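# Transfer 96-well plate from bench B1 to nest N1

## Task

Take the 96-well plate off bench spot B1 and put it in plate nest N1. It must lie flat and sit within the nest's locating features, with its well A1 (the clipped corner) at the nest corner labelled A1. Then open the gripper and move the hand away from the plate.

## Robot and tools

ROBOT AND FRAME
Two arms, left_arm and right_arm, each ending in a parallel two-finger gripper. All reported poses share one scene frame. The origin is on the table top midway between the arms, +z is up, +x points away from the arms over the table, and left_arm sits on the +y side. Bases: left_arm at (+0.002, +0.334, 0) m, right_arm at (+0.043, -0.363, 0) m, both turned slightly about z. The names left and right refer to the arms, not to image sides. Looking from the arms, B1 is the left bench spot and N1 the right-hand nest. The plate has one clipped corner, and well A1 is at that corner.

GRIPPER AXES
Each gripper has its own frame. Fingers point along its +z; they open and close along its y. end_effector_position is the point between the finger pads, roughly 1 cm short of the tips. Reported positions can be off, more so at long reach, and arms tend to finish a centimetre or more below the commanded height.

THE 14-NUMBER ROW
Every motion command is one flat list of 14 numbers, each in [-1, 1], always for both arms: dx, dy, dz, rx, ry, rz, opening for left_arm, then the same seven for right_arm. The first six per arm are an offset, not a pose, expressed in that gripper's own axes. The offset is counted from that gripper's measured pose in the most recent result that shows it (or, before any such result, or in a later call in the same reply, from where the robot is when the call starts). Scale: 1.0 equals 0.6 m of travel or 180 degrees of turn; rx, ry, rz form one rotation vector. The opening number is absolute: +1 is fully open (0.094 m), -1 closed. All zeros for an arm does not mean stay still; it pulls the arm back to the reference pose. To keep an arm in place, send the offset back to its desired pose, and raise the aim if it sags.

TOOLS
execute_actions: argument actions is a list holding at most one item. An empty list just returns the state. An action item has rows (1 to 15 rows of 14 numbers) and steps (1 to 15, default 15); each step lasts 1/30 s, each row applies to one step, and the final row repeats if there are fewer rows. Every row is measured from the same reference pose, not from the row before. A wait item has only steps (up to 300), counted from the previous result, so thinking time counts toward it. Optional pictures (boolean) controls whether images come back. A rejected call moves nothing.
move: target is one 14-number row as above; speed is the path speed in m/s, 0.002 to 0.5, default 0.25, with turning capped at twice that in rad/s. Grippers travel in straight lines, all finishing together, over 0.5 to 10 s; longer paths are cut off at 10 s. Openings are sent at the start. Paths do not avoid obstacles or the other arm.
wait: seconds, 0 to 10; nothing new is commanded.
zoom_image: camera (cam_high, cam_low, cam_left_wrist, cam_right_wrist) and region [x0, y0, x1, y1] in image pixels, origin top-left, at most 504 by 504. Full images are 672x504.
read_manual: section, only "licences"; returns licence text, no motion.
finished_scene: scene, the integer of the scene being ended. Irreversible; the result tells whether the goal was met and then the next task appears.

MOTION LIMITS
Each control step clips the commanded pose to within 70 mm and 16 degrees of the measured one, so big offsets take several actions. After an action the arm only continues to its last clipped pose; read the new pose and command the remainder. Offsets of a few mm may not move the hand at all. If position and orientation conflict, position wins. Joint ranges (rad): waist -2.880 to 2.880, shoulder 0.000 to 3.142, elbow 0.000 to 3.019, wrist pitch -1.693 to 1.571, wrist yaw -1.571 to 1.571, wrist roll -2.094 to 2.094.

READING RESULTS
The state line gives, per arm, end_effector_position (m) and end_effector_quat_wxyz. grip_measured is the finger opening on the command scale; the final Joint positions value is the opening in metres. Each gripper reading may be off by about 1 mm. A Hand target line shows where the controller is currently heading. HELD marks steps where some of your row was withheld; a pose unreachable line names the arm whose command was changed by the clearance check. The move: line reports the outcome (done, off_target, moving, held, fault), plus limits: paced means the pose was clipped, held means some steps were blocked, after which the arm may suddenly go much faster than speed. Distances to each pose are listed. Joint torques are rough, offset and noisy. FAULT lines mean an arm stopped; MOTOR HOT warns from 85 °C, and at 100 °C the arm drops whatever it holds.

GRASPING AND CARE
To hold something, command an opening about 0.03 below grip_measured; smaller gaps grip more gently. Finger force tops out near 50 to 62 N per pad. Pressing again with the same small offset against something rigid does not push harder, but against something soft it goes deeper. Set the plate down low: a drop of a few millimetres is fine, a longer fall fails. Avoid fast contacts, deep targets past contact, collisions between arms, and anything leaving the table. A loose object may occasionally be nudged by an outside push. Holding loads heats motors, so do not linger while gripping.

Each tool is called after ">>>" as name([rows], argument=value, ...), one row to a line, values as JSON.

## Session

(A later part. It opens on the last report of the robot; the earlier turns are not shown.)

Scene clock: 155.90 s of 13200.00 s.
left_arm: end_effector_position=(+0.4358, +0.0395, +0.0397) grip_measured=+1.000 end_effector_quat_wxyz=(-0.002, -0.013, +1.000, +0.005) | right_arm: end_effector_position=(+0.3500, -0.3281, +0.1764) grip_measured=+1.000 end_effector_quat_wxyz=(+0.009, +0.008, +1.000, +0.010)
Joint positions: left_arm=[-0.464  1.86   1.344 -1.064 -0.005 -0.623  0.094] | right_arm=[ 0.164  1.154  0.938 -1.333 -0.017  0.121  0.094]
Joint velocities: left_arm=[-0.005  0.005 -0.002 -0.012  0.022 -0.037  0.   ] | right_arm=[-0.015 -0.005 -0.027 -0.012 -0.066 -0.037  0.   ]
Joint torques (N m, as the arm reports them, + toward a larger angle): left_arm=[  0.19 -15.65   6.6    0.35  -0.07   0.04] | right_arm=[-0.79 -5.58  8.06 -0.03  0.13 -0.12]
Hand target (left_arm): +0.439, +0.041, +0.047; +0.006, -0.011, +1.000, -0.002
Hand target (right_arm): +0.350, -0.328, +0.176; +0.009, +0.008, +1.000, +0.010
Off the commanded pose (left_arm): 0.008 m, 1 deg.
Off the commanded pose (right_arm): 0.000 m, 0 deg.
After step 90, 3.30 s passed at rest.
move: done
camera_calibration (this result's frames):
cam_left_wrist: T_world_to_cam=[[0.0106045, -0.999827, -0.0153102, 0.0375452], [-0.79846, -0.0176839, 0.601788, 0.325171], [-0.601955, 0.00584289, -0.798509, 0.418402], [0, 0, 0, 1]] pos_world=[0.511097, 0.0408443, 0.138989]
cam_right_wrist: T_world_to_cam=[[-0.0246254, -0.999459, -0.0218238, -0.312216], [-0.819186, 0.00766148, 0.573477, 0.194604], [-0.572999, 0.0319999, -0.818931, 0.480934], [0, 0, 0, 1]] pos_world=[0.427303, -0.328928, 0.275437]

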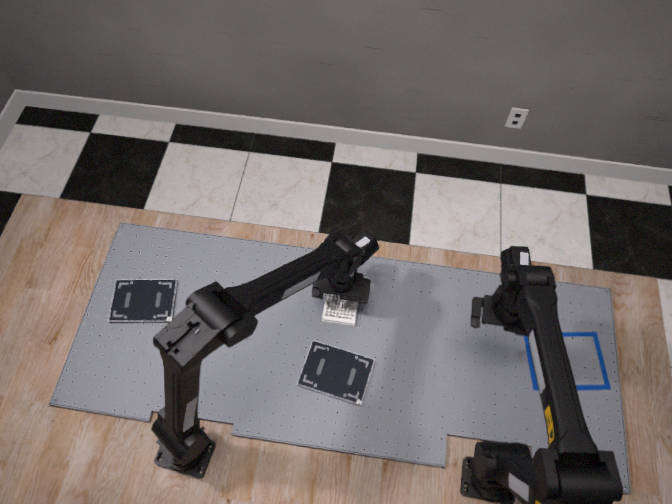

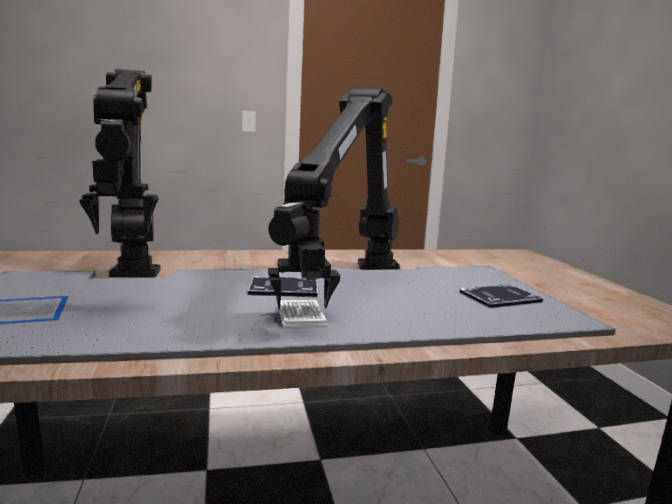

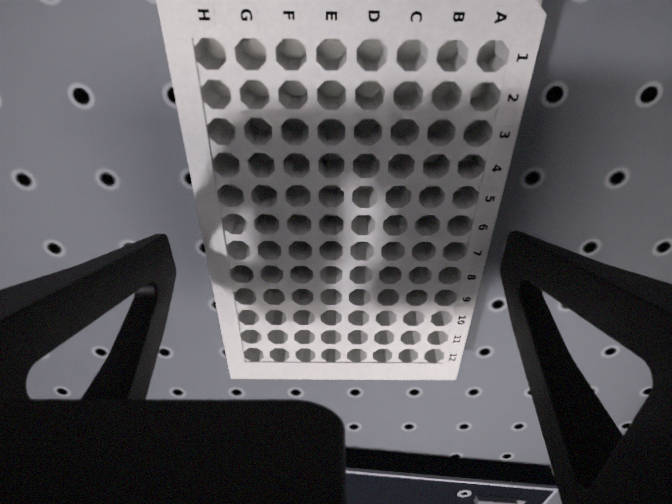

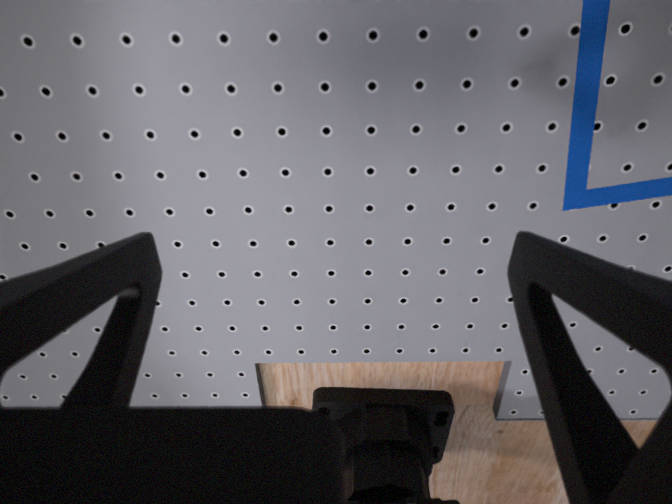

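>>> move(target=[-0.004,-0.003,0.046,0,0,0,1, 0,0,0,0,0,0,1], speed=0.015)

Scene clock: 162.93 s of 13200.00 s.
left_arm: end_effector_position=(+0.4401, +0.0366, +0.0230) grip_measured=+1.000 end_effector_quat_wxyz=(+0.003, -0.013, +1.000, +0.001) | right_arm: end_effector_position=(+0.3500, -0.3281, +0.1764) grip_measured=+1.000 end_effector_quat_wxyz=(+0.009, +0.008, +1.000, +0.010)
Joint positions: left_arm=[-0.464  1.887  1.335 -1.016 -0.005 -0.623  0.094] | right_arm=[ 0.164  1.154  0.938 -1.333 -0.017  0.121  0.094]
Joint velocities: left_arm=[ 0.005 -0.015 -0.002  0.002 -0.037 -0.007  0.   ] | right_arm=[ 0.005 -0.005 -0.007 -0.007 -0.066 -0.007  0.   ]
Joint torques (N m, as the arm reports them, + toward a larger angle): left_arm=[ -0.48 -13.21   6.45   0.35  -0.12  -0.06] | right_arm=[-0.85 -5.54  8.08 -0.02  0.13 -0.12]
Hand target (left_arm): +0.438, +0.038, +0.012; -0.002, -0.013, +1.000, +0.005
Hand target (right_arm): +0.350, -0.328, +0.176; +0.009, +0.008, +1.000, +0.010
Off the commanded pose (left_arm): 0.011 m, 1 deg.
Off the commanded pose (right_arm): 0.000 m, 0 deg.
After step 90, 1.97 s passed at rest.
move: off_target (left_arm)
camera_calibration (this result's frames):
cam_left_wrist: T_world_to_cam=[[0.0103425, -0.999912, -0.00834507, 0.0342828], [-0.8045, -0.0132771, 0.593804, 0.341306], [-0.593862, 0.000572188, -0.804567, 0.404407], [0, 0, 0, 1]] pos_world=[0.514388, 0.0385799, 0.12299]
cam_right_wrist: T_world_to_cam=[[-0.0246254, -0.999459, -0.0218238, -0.312216], [-0.819186, 0.00766148, 0.573477, 0.194604], [-0.572999, 0.0319999, -0.818931, 0.480934], [0, 0, 0, 1]] pos_world=[0.427303, -0.328928, 0.275437]

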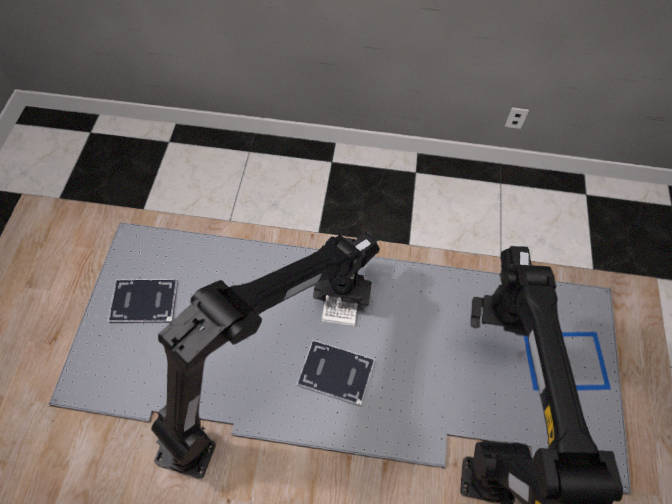

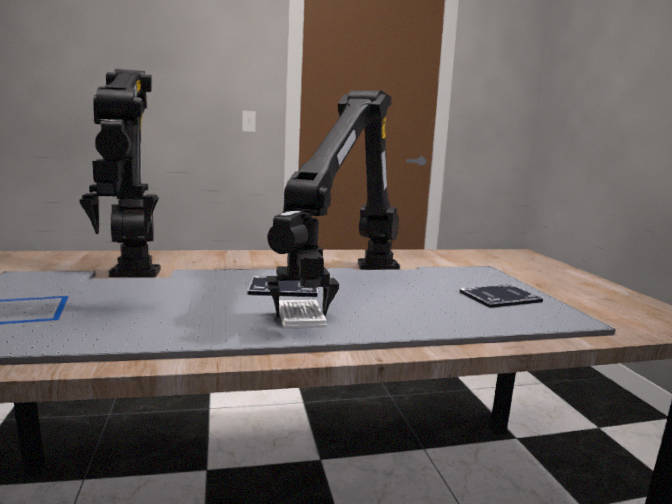

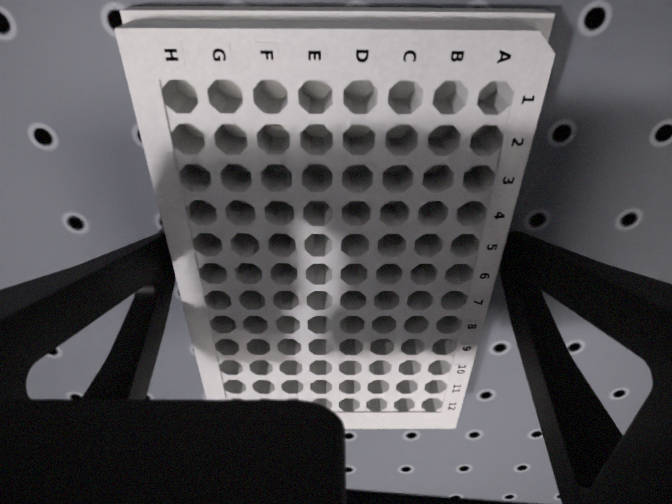

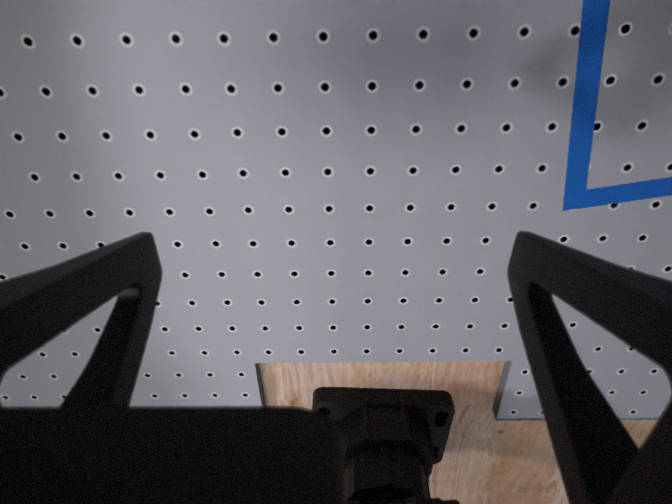

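Good placement. Close.

>>> execute_actions([
  {"rows":[[0,0,0,0,0,0,0.9, 0,0,0,0,0,0,1],[0,0,0,0,0,0,0.87, 0,0,0,0,0,0,1],[0,0,0,0,0,0,0.84, 0,0,0,0,0,0,1],[0,0,0,0,0,0,0.82, 0,0,0,0,0,0,1],[0,0,0,0,0,0,0.8, 0,0,0,0,0,0,1],[0,0,0,0,0,0,0.79, 0,0,0,0,0,0,1],[0,0,0,0,0,0,0.78, 0,0,0,0,0,0,1],[0,0,0,0,0,0,0.77, 0,0,0,0,0,0,1],[0,0,0,0,0,0,0.76, 0,0,0,0,0,0,1],[0,0,0,0,0,0,0.75, 0,0,0,0,0,0,1],[0,0,0,0,0,0,0.74, 0,0,0,0,0,0,1]],"steps":15},
], pictures=false)

Scene clock: 168.20 s of 13200.00 s.
left_arm: end_effector_position=(+0.4401, +0.0366, +0.0230) grip_measured=+0.770 end_effector_quat_wxyz=(+0.003, -0.013, +1.000, +0.001) | right_arm: end_effector_position=(+0.3500, -0.3281, +0.1764) grip_measured=+1.000 end_effector_quat_wxyz=(+0.009, +0.008, +1.000, +0.010)
Joint positions: left_arm=[-0.464  1.887  1.335 -1.016 -0.005 -0.623  0.083] | right_arm=[ 0.164  1.154  0.938 -1.333 -0.017  0.121  0.094]
Joint velocities: left_arm=[-0.024 -0.015  0.007 -0.002  0.022 -0.066 -0.001] | right_arm=[-0.024 -0.005  0.002 -0.027 -0.022  0.037  0.   ]
Joint torques (N m, as the arm reports them, + toward a larger angle): left_arm=[ -0.45 -14.53   7.02  -0.02  -0.12  -0.04] | right_arm=[-0.9  -5.46  8.08 -0.02  0.13 -0.12]
Hand target (left_arm): +0.440, +0.037, +0.023; +0.003, -0.013, +1.000, +0.001
Hand target (right_arm): +0.350, -0.328, +0.176; +0.009, +0.008, +1.000, +0.010
Off the commanded pose (left_arm): 0.000 m, 0 deg.
Off the commanded pose (right_arm): 0.000 m, 0 deg.
Steps of this call (steps 1 to 90: nothing new was sent; then 1.77 s passed at rest; steps 91 to 105: all 15 steps of this action). Readings (end_effector_position):
91: left_arm (+0.4401, +0.0366, +0.0230) | right_arm (+0.3500, -0.3281, +0.1764)
92: left_arm (+0.4401, +0.0366, +0.0230) | right_arm (+0.3500, -0.3281, +0.1764)
94: left_arm (+0.4401, +0.0366, +0.0230) | right_arm (+0.3500, -0.3281, +0.1764)
98: left_arm (+0.4401, +0.0366, +0.0230) | right_arm (+0.3500, -0.3281, +0.1764)
105: the state above

>>> move(target=[0,0,-0.17,0,0,0,0.74, 0,0,0,0,0,0,1], speed=0.06)

Scene clock: 171.50 s of 13200.00 s.
left_arm: end_effector_position=(+0.4234, +0.0480, +0.0988) grip_measured=+0.770 end_effector_quat_wxyz=(-0.021, -0.013, +1.000, +0.018) | right_arm: end_effector_position=(+0.3500, -0.3281, +0.1764) grip_measured=+1.000 end_effector_quat_wxyz=(+0.009, +0.008, +1.000, +0.010)
Joint positions: left_arm=[-0.464  1.785  1.405 -1.246 -0.005 -0.623  0.083] | right_arm=[ 0.164  1.154  0.938 -1.333 -0.017  0.121  0.094]
Joint velocities: left_arm=[ 0.005  0.005 -0.007 -0.022 -0.022 -0.037 -0.001] | right_arm=[-0.005 -0.005  0.007 -0.002 -0.007  0.007  0.   ]
Joint torques (N m, as the arm reports them, + toward a larger angle): left_arm=[ -0.42 -15.17  11.52  -0.47  -0.12  -0.05] | right_arm=[-0.86 -5.55  8.08 -0.04  0.12 -0.11]
Hand target (left_arm): +0.438, +0.038, +0.125; +0.003, -0.013, +1.000, +0.001
Hand target (right_arm): +0.350, -0.328, +0.176; +0.009, +0.008, +1.000, +0.010
Off the commanded pose (left_arm): 0.033 m, 3 deg.
Off the commanded pose (right_arm): 0.000 m, 0 deg.
move: off_target (left_arm)
camera_calibration (this result's frames):
cam_left_wrist: T_world_to_cam=[[0.00913635, -0.999092, -0.0416091, 0.050211], [-0.774923, -0.0333728, 0.631174, 0.26773], [-0.63199, 0.0264772, -0.774524, 0.467396], [0, 0, 0, 1]] pos_world=[0.5024, 0.046725, 0.195114]
cam_right_wrist: T_world_to_cam=[[-0.0246254, -0.999459, -0.0218238, -0.312216], [-0.819186, 0.00766148, 0.573477, 0.194604], [-0.572999, 0.0319999, -0.818931, 0.480934], [0, 0, 0, 1]] pos_world=[0.427303, -0.328928, 0.275437]

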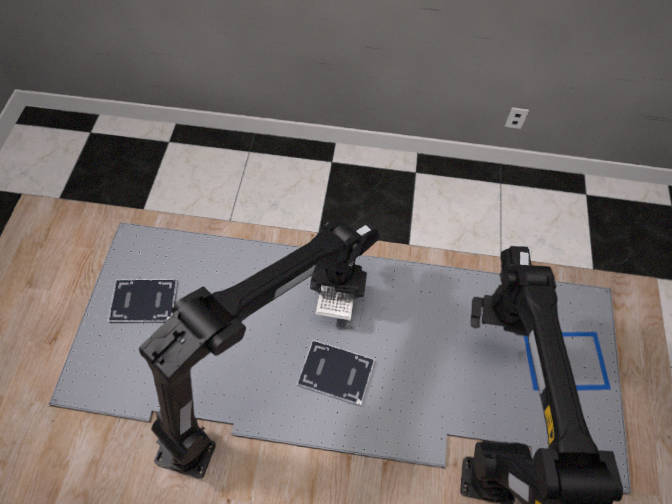

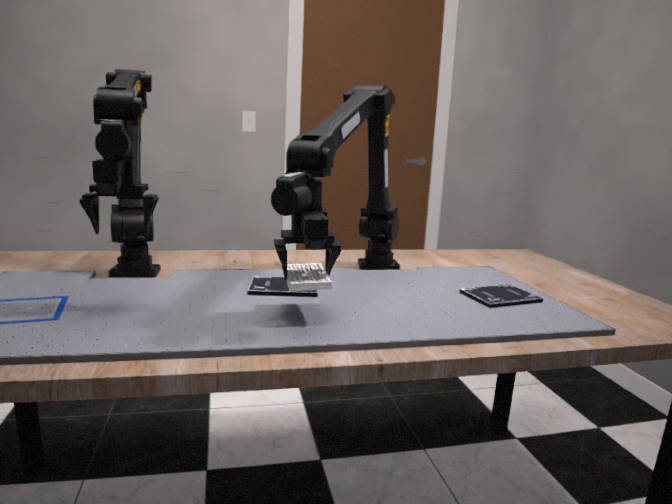

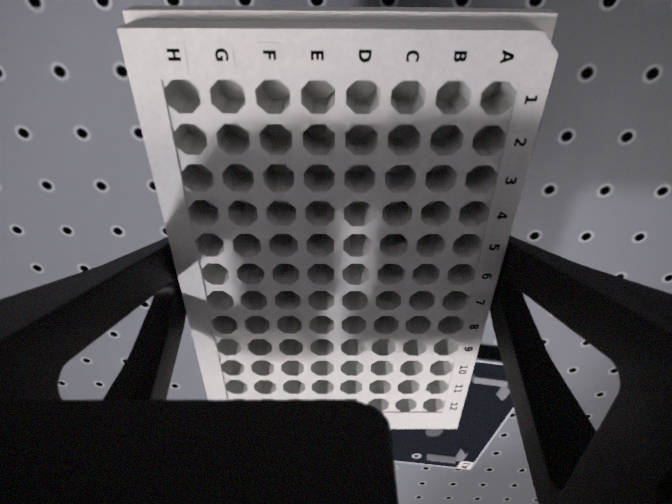

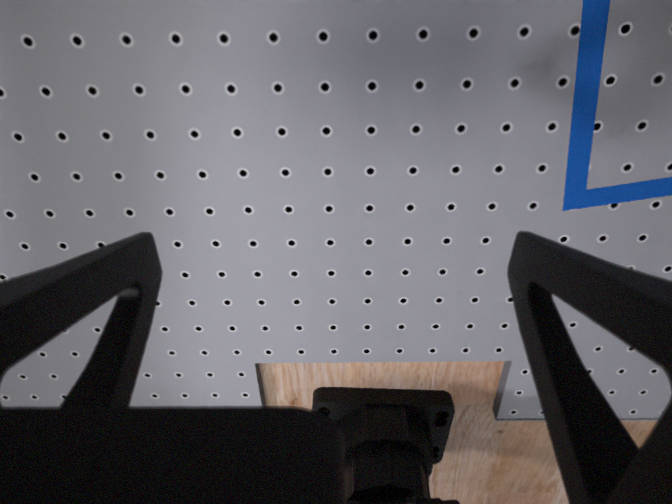

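>>> move(target=[0.117,0.838,0.02,0.0003,-0.0191,0.4496,0.74, 0,0,0,0,0,0,1], speed=0.15)

Scene clock: 186.40 s of 13200.00 s.
left_arm: end_effector_position=(+0.3250, +0.5354, +0.0878) grip_measured=+0.770 end_effector_quat_wxyz=(-0.005, +0.635, +0.772, -0.028) | right_arm: end_effector_position=(+0.3500, -0.3281, +0.1764) grip_measured=+1.000 end_effector_quat_wxyz=(+0.009, +0.008, +1.000, +0.010)
Joint positions: left_arm=[ 0.694  1.488  0.996 -1.136  0.008  1.938  0.083] | right_arm=[ 0.164  1.154  0.938 -1.333 -0.017  0.121  0.094]
Joint velocities: left_arm=[-0.005  0.005 -0.002 -0.012 -0.037  0.022 -0.   ] | right_arm=[-0.005 -0.005 -0.012  0.002  0.022  0.007  0.   ]
Joint torques (N m, as the arm reports them, + toward a larger angle): left_arm=[-0.32 -8.3  10.86 -0.21  0.21  0.02] | right_arm=[-0.84 -5.61  8.07 -0.03  0.12 -0.11]
Hand target (left_arm): +0.343, +0.546, +0.100; +0.003, +0.639, +0.769, -0.010
Hand target (right_arm): +0.350, -0.328, +0.176; +0.009, +0.008, +1.000, +0.010
Off the commanded pose (left_arm): 0.029 m, 3 deg.
Off the commanded pose (right_arm): 0.000 m, 0 deg.
After step 90, 6.60 s passed at rest.
move: off_target (left_arm)
camera_calibration (this result's frames):
cam_left_wrist: T_world_to_cam=[[-0.983168, -0.17735, 0.0439154, 0.412707], [-0.120354, 0.809499, 0.574654, -0.444325], [-0.137464, 0.559695, -0.817218, -0.0587342], [0, 0, 0, 1]] pos_world=[0.34421, 0.465747, 0.18921]
cam_right_wrist: T_world_to_cam=[[-0.0246254, -0.999459, -0.0218238, -0.312216], [-0.819186, 0.00766148, 0.573477, 0.194604], [-0.572999, 0.0319999, -0.818931, 0.480934], [0, 0, 0, 1]] pos_world=[0.427303, -0.328928, 0.275437]

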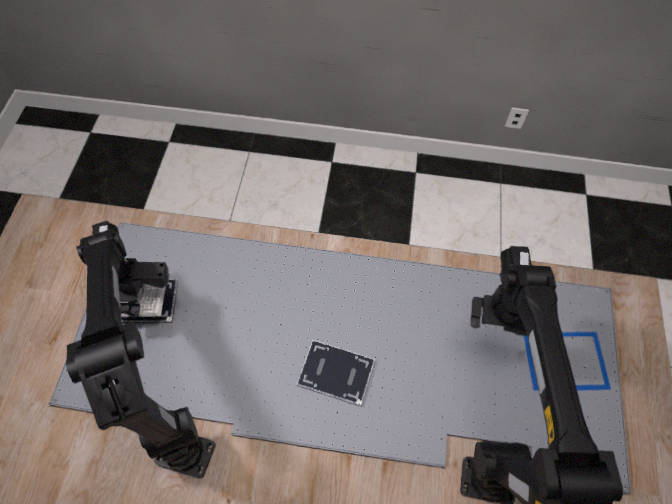

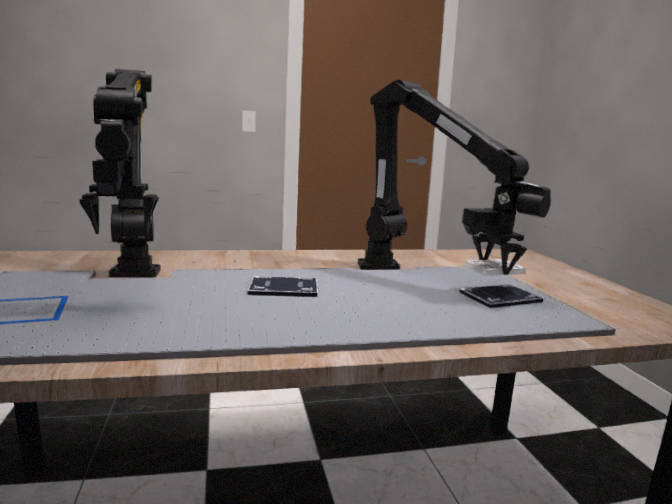

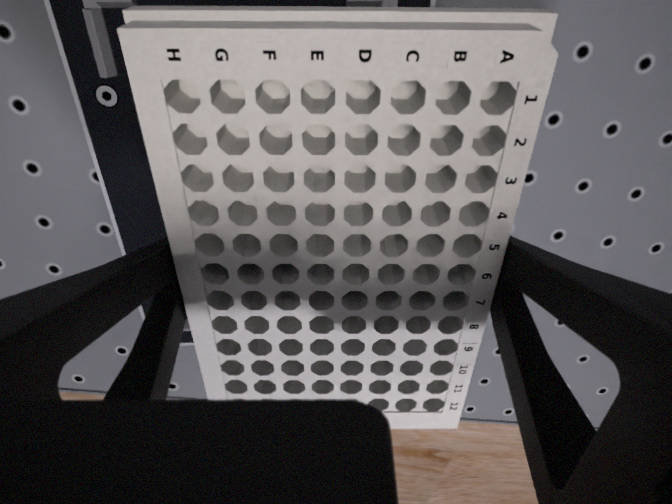

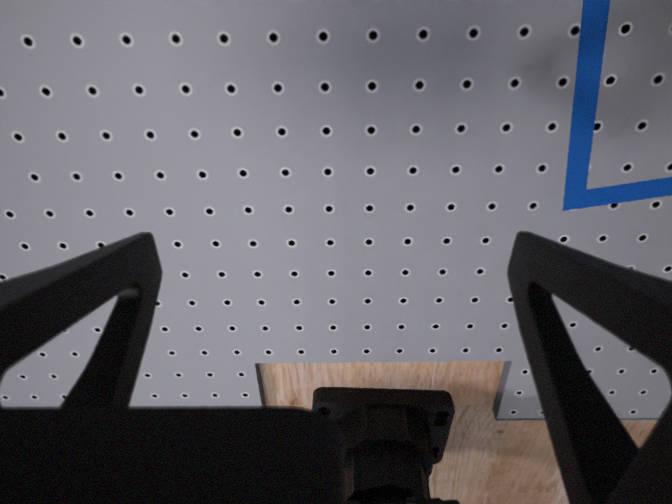

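>>> move(target=[0.015,0.036,0.058,-0.0158,0.0088,0,0.74, 0,0,0,0,0,0,1], speed=0.04)

Scene clock: 195.30 s of 13200.00 s.
left_arm: end_effector_position=(+0.3435, +0.5477, +0.0571) grip_measured=+0.770 end_effector_quat_wxyz=(+0.003, +0.636, +0.772, +0.001) | right_arm: end_effector_position=(+0.3500, -0.3281, +0.1764) grip_measured=+1.000 end_effector_quat_wxyz=(+0.009, +0.008, +1.000, +0.010)
Joint positions: left_arm=[ 0.694  1.55   0.975 -0.993  0.004  1.94   0.083] | right_arm=[ 0.164  1.154  0.938 -1.333 -0.017  0.121  0.094]
Joint velocities: left_arm=[-0.005 -0.005 -0.022  0.017  0.037  0.051 -0.001] | right_arm=[ 0.005 -0.005 -0.007 -0.007 -0.022 -0.037  0.   ]
Joint torques (N m, as the arm reports them, + toward a larger angle): left_arm=[-0.75 -9.03  6.46  0.27 -0.16 -0.1 ] | right_arm=[-0.88 -5.54  8.08 -0.04  0.13 -0.12]
Hand target (left_arm): +0.343, +0.547, +0.052; -0.000, +0.635, +0.773, -0.000
Hand target (right_arm): +0.350, -0.328, +0.176; +0.009, +0.008, +1.000, +0.010
Off the commanded pose (left_arm): 0.006 m, 0 deg.
Off the commanded pose (right_arm): 0.000 m, 0 deg.
After step 90, 4.57 s passed at rest.
move: done
camera_calibration (this result's frames):
cam_left_wrist: T_world_to_cam=[[-0.984476, -0.175216, -0.0103565, 0.436822], [-0.146789, 0.78953, 0.595899, -0.415688], [-0.0962343, 0.588168, -0.802993, -0.118686], [0, 0, 0, 1]] pos_world=[0.3576, 0.474543, 0.156928]
cam_right_wrist: T_world_to_cam=[[-0.0246254, -0.999459, -0.0218238, -0.312216], [-0.819186, 0.00766148, 0.573477, 0.194604], [-0.572999, 0.0319999, -0.818931, 0.480934], [0, 0, 0, 1]] pos_world=[0.427303, -0.328928, 0.275437]

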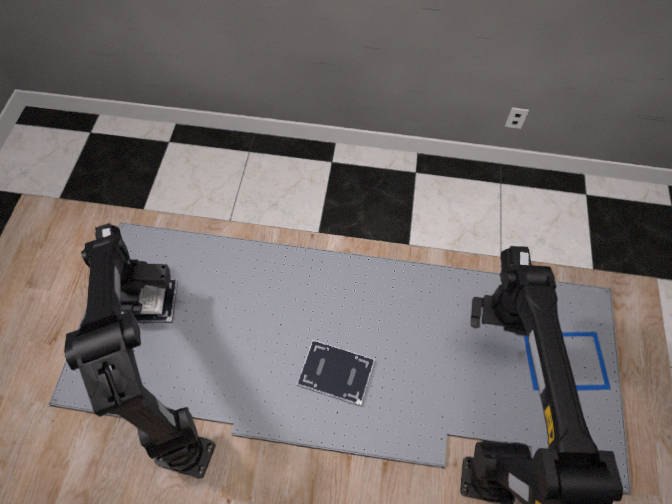

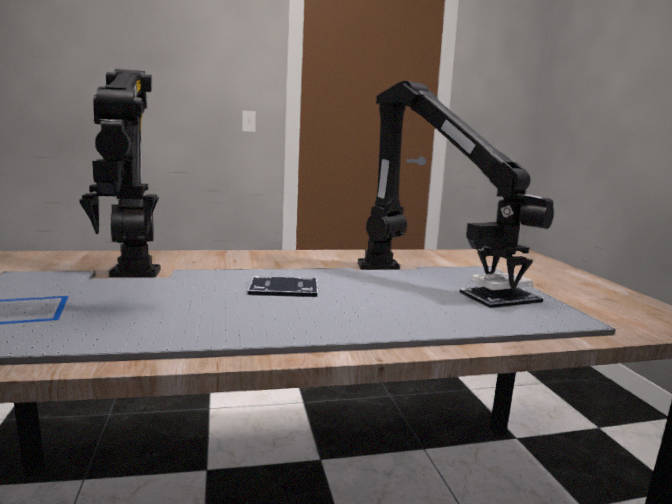

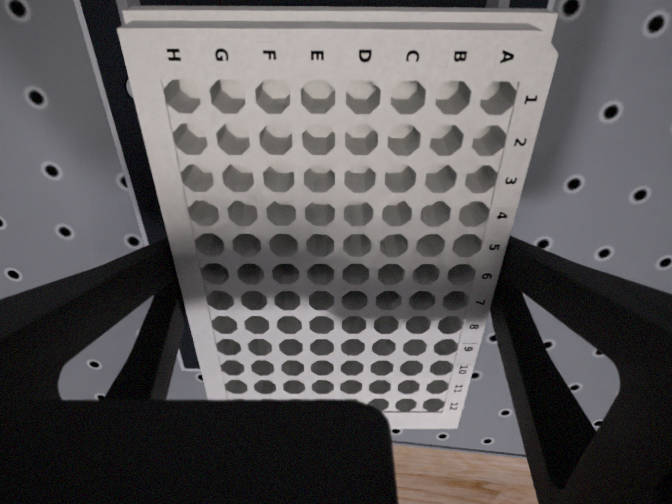

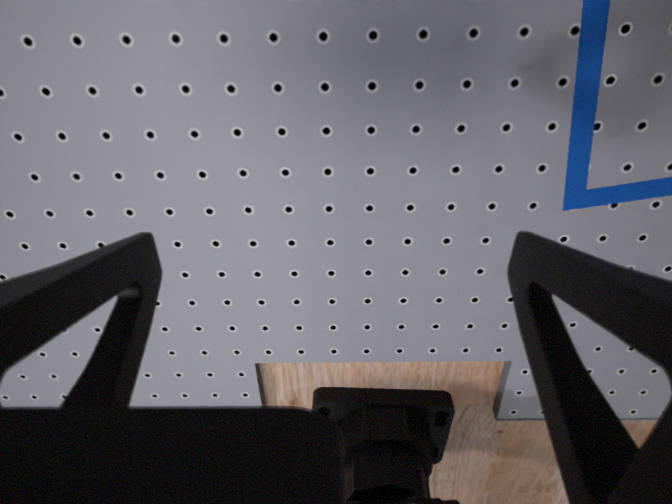

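>>> move(target=[0.0057,0.015,0.027,0,0,0,0.74, 0,0,0,0,0,0,1], speed=0.02)

Scene clock: 206.60 s of 13200.00 s.
left_arm: end_effector_position=(+0.3471, +0.5500, +0.0426) grip_measured=+0.770 end_effector_quat_wxyz=(+0.001, +0.636, +0.772, -0.003) | right_arm: end_effector_position=(+0.3500, -0.3281, +0.1764) grip_measured=+1.000 end_effector_quat_wxyz=(+0.009, +0.008, +1.000, +0.010)
Joint positions: left_arm=[ 0.694  1.588  0.975 -0.963  0.004  1.94   0.083] | right_arm=[ 0.164  1.154  0.938 -1.333 -0.017  0.121  0.094]
Joint velocities: left_arm=[-0.024 -0.005  0.002  0.007  0.007  0.037  0.   ] | right_arm=[-0.005 -0.005  0.002 -0.002 -0.007 -0.022  0.   ]
Joint torques (N m, as the arm reports them, + toward a larger angle): left_arm=[-0.51 -9.28  7.25  0.25  0.02 -0.06] | right_arm=[-0.77 -5.54  8.09 -0.03  0.12 -0.12]
Hand target (left_arm): +0.352, +0.553, +0.041; +0.003, +0.636, +0.772, +0.001
Hand target (right_arm): +0.350, -0.328, +0.176; +0.009, +0.008, +1.000, +0.010
Off the commanded pose (left_arm): 0.006 m, 0 deg.
Off the commanded pose (right_arm): 0.000 m, 0 deg.
After step 90, 7.10 s passed at rest.
move: done
camera_calibration (this result's frames):
cam_left_wrist: T_world_to_cam=[[-0.984521, -0.175245, -0.00257925, 0.440242], [-0.142564, 0.792187, 0.593393, -0.411107], [-0.101946, 0.584576, -0.804909, -0.127253], [0, 0, 0, 1]] pos_world=[0.361846, 0.477213, 0.142656]
cam_right_wrist: T_world_to_cam=[[-0.0246254, -0.999459, -0.0218238, -0.312216], [-0.819186, 0.00766148, 0.573477, 0.194604], [-0.572999, 0.0319999, -0.818931, 0.480934], [0, 0, 0, 1]] pos_world=[0.427303, -0.328928, 0.275437]

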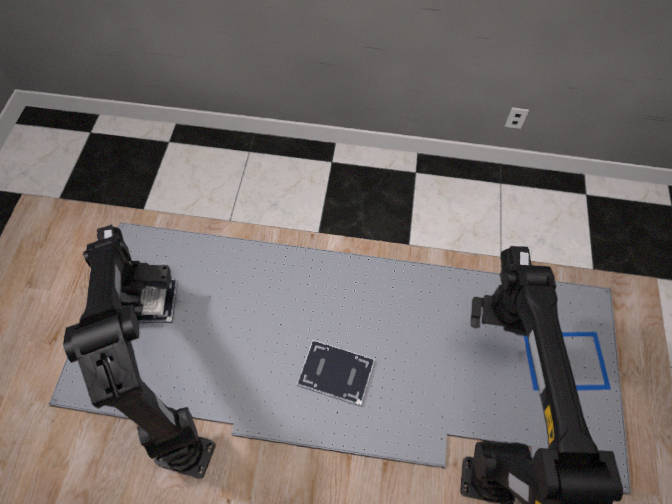

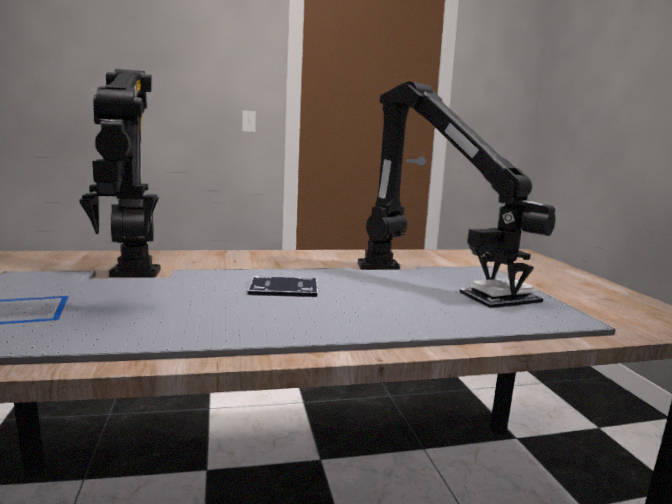

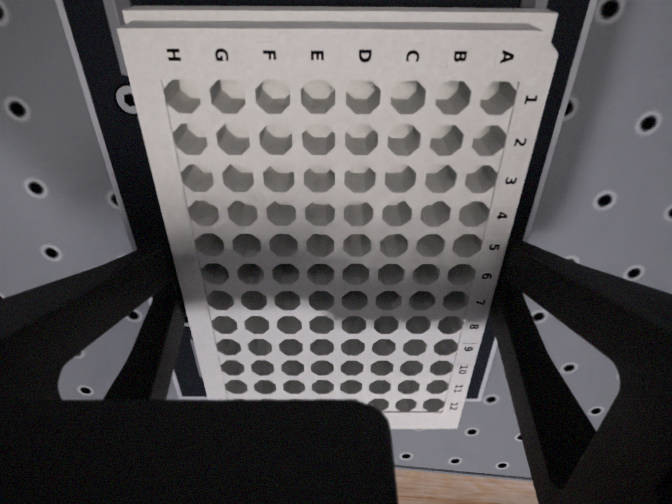

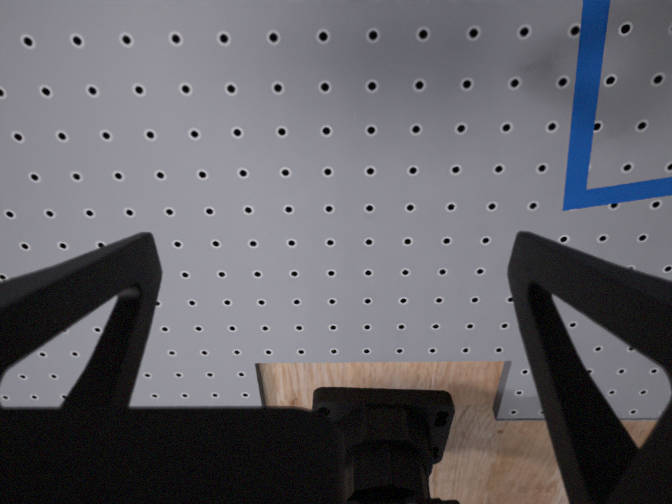

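>>> zoom_image(camera="cam_left_wrist", region=[40, 0, 340, 225])

>>> zoom_image(camera="cam_low", region=[430, 240, 590, 320])

>>> zoom_image(camera="cam_high", region=[90, 250, 210, 340])

Region (40, 0, 340, 225) of cam_left_wrist's 672x504 image, scaled by 1.680, with more detail than that image has; it fills the top 378 rows of this view, and the rest is white.

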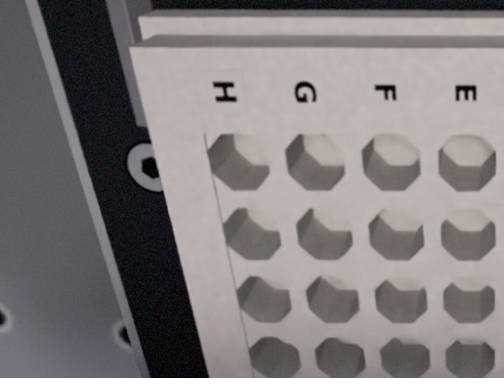

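Region (430, 240, 590, 320) of cam_low's 672x504 image, scaled by 3.150, with more detail than that image has.

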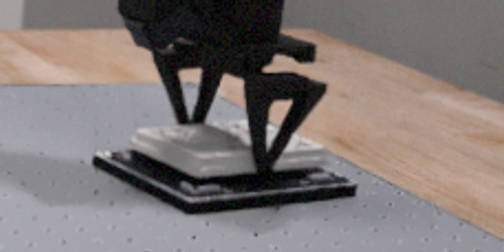

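Region (90, 250, 210, 340) of cam_high's 672x504 image, scaled by 4.200, with more detail than that image has; it fills the top 378 rows of this view, and the rest is white.

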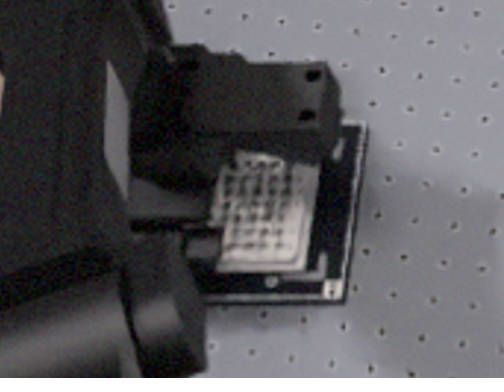

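>>> move(target=[-0.0148,0.0057,0,0,0,-0.0064,0.74, 0,0,0,0,0,0,1], speed=0.01)

Scene clock: 231.00 s of 13200.00 s.
left_arm: end_effector_position=(+0.3504, +0.5445, +0.0426) grip_measured=+0.770 end_effector_quat_wxyz=(+0.001, +0.630, +0.777, -0.003) | right_arm: end_effector_position=(+0.3500, -0.3281, +0.1764) grip_measured=+1.000 end_effector_quat_wxyz=(+0.009, +0.008, +1.000, +0.010)
Joint positions: left_arm=[ 0.678  1.588  0.975 -0.963  0.004  1.908  0.083] | right_arm=[ 0.164  1.154  0.938 -1.333 -0.017  0.121  0.094]
Joint velocities: left_arm=[ 0.005 -0.005 -0.007 -0.017  0.007 -0.051  0.   ] | right_arm=[ 0.005 -0.005 -0.017 -0.002 -0.022  0.007  0.   ]
Joint torques (N m, as the arm reports them, + toward a larger angle): left_arm=[ -0.86 -10.08   6.68  -0.12   0.01  -0.14] | right_arm=[-0.76 -5.55  8.06 -0.05  0.13 -0.11]
Hand target (left_arm): +0.352, +0.542, +0.043; +0.001, +0.628, +0.778, -0.003
Hand target (right_arm): +0.350, -0.328, +0.176; +0.009, +0.008, +1.000, +0.010
Off the commanded pose (left_arm): 0.003 m, 0 deg.
Off the commanded pose (right_arm): 0.000 m, 0 deg.
After step 90, 20.17 s passed at rest.
move: done
camera_calibration (this result's frames):
cam_left_wrist: T_world_to_cam=[[-0.981442, -0.191744, -0.00239342, 0.450471], [-0.15572, 0.789646, 0.593473, -0.40034], [-0.111905, 0.582832, -0.80485, -0.119302], [0, 0, 0, 1]] pos_world=[0.36642, 0.472035, 0.142649]
cam_right_wrist: T_world_to_cam=[[-0.0246254, -0.999459, -0.0218238, -0.312216], [-0.819186, 0.00766148, 0.573477, 0.194604], [-0.572999, 0.0319999, -0.818931, 0.480934], [0, 0, 0, 1]] pos_world=[0.427303, -0.328928, 0.275437]

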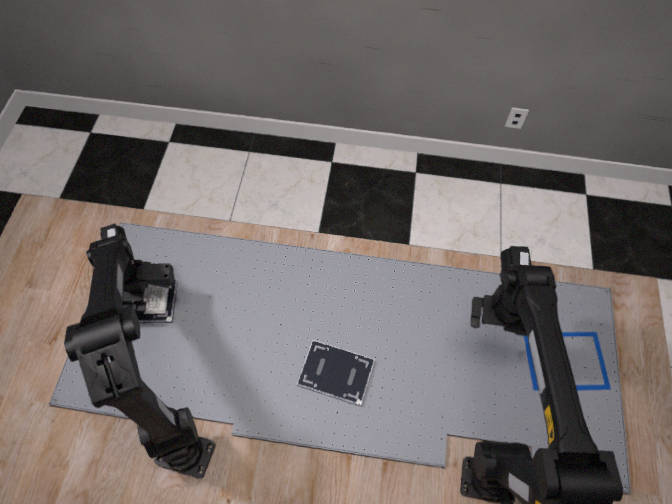

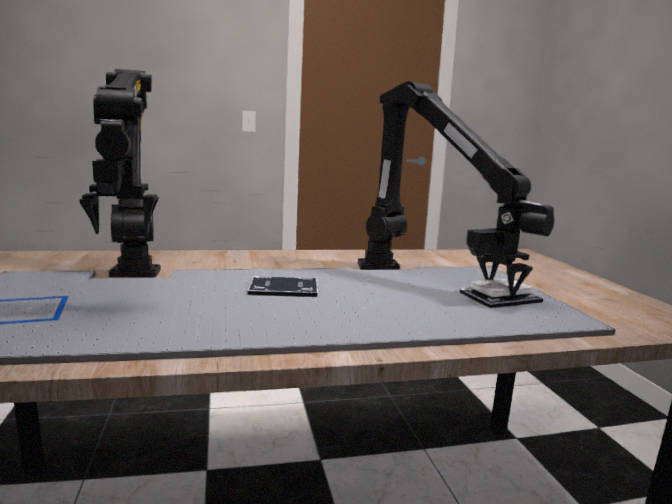

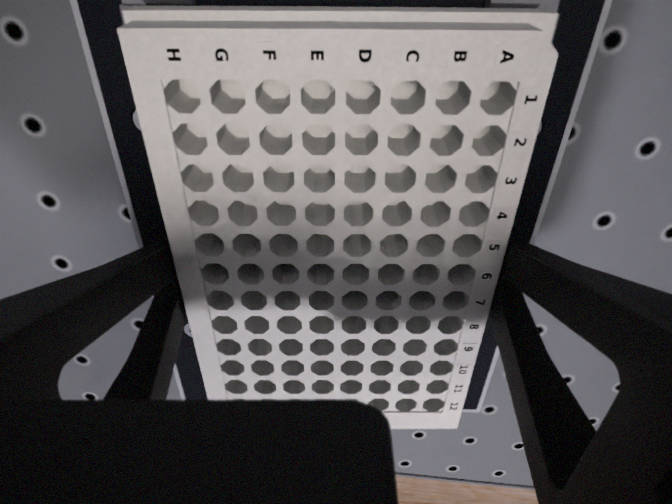

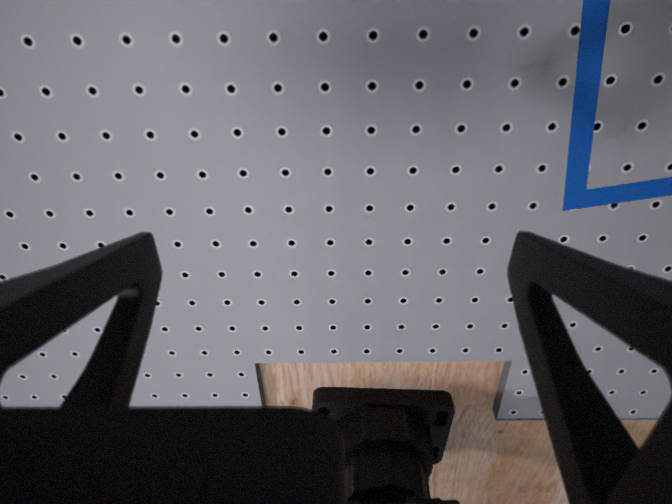

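>>> zoom_image(camera="cam_left_wrist", region=[60, 0, 260, 150])

>>> zoom_image(camera="cam_left_wrist", region=[420, 0, 620, 150])

Region (60, 0, 260, 150) of cam_left_wrist's 672x504 image, scaled by 2.520, with more detail than that image has; it fills the top 378 rows of this view, and the rest is white.

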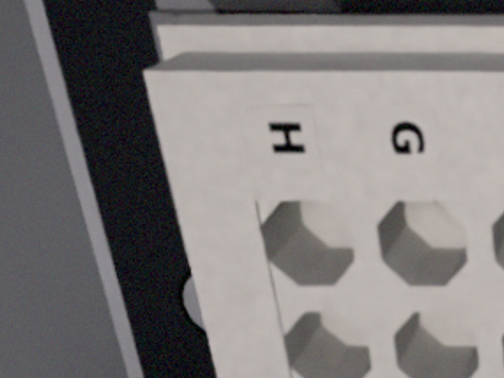

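Region (420, 0, 620, 150) of cam_left_wrist's 672x504 image, scaled by 2.520, with more detail than that image has; it fills the top 378 rows of this view, and the rest is white.

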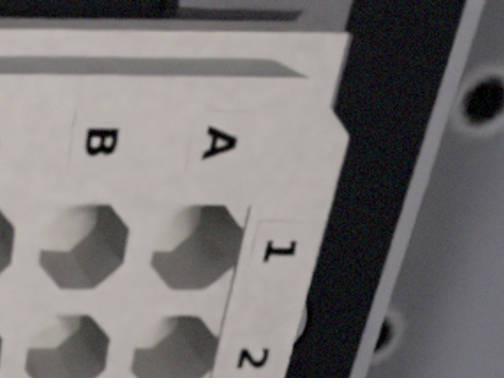

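>>> move(target=[0,0,0.012,0,0,0.006,0.74, 0,0,0,0,0,0,1], speed=0.008)

Scene clock: 241.93 s of 13200.00 s.
left_arm: end_effector_position=(+0.3523, +0.5457, +0.0426) grip_measured=+0.770 end_effector_quat_wxyz=(+0.003, +0.633, +0.774, +0.001) | right_arm: end_effector_position=(+0.3500, -0.3281, +0.1764) grip_measured=+1.000 end_effector_quat_wxyz=(+0.009, +0.008, +1.000, +0.010)
Joint positions: left_arm=[ 0.678  1.588  0.975 -0.955  0.004  1.916  0.083] | right_arm=[ 0.164  1.154  0.938 -1.333 -0.017  0.121  0.094]
Joint velocities: left_arm=[-0.005 -0.005 -0.017 -0.017  0.081  0.022 -0.001] | right_arm=[-0.005 -0.005  0.017  0.012 -0.051 -0.007  0.   ]
Joint torques (N m, as the arm reports them, + toward a larger angle): left_arm=[-0.47 -9.18  6.08  0.26  0.02  0.  ] | right_arm=[-0.84 -5.54  8.1  -0.05  0.13 -0.11]
Hand target (left_arm): +0.350, +0.544, +0.036; +0.001, +0.637, +0.771, -0.003
Hand target (right_arm): +0.350, -0.328, +0.176; +0.009, +0.008, +1.000, +0.010
Off the commanded pose (left_arm): 0.008 m, 1 deg.
Off the commanded pose (right_arm): 0.000 m, 0 deg.
After step 90, 6.43 s passed at rest.
move: done
camera_calibration (this result's frames):
cam_left_wrist: T_world_to_cam=[[-0.982967, -0.183471, -0.0106488, 0.44887], [-0.153578, 0.788227, 0.595913, -0.401019], [-0.100939, 0.587398, -0.802979, -0.126185], [0, 0, 0, 1]] pos_world=[0.3669, 0.472569, 0.142429]
cam_right_wrist: T_world_to_cam=[[-0.0246254, -0.999459, -0.0218238, -0.312216], [-0.819186, 0.00766148, 0.573477, 0.194604], [-0.572999, 0.0319999, -0.818931, 0.480934], [0, 0, 0, 1]] pos_world=[0.427303, -0.328928, 0.275437]

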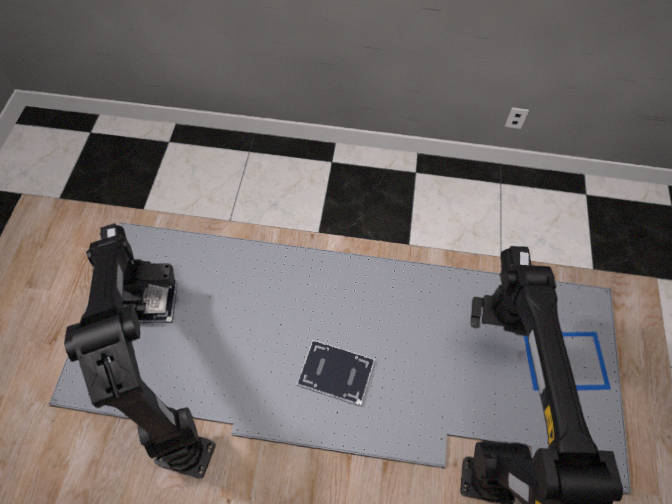

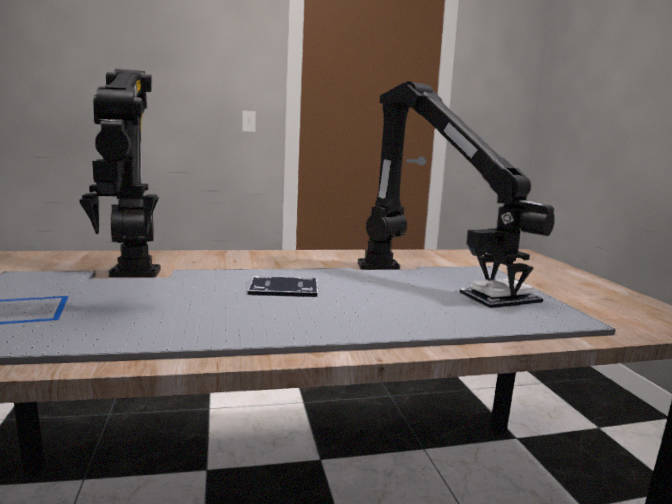

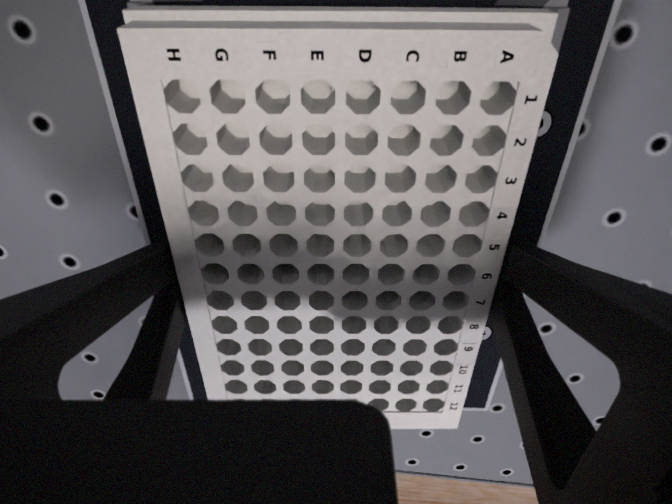

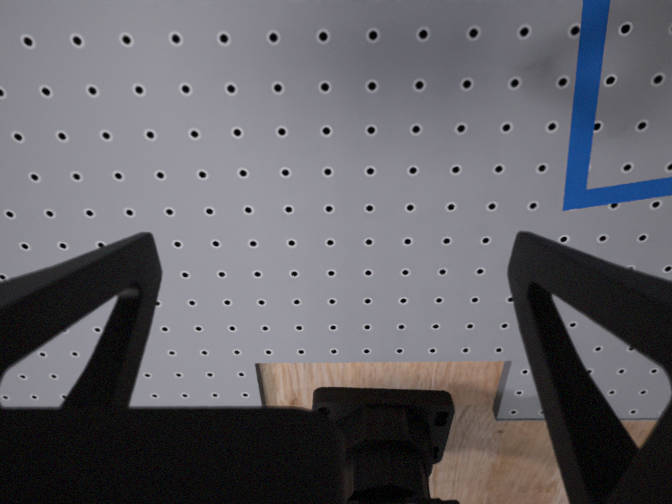

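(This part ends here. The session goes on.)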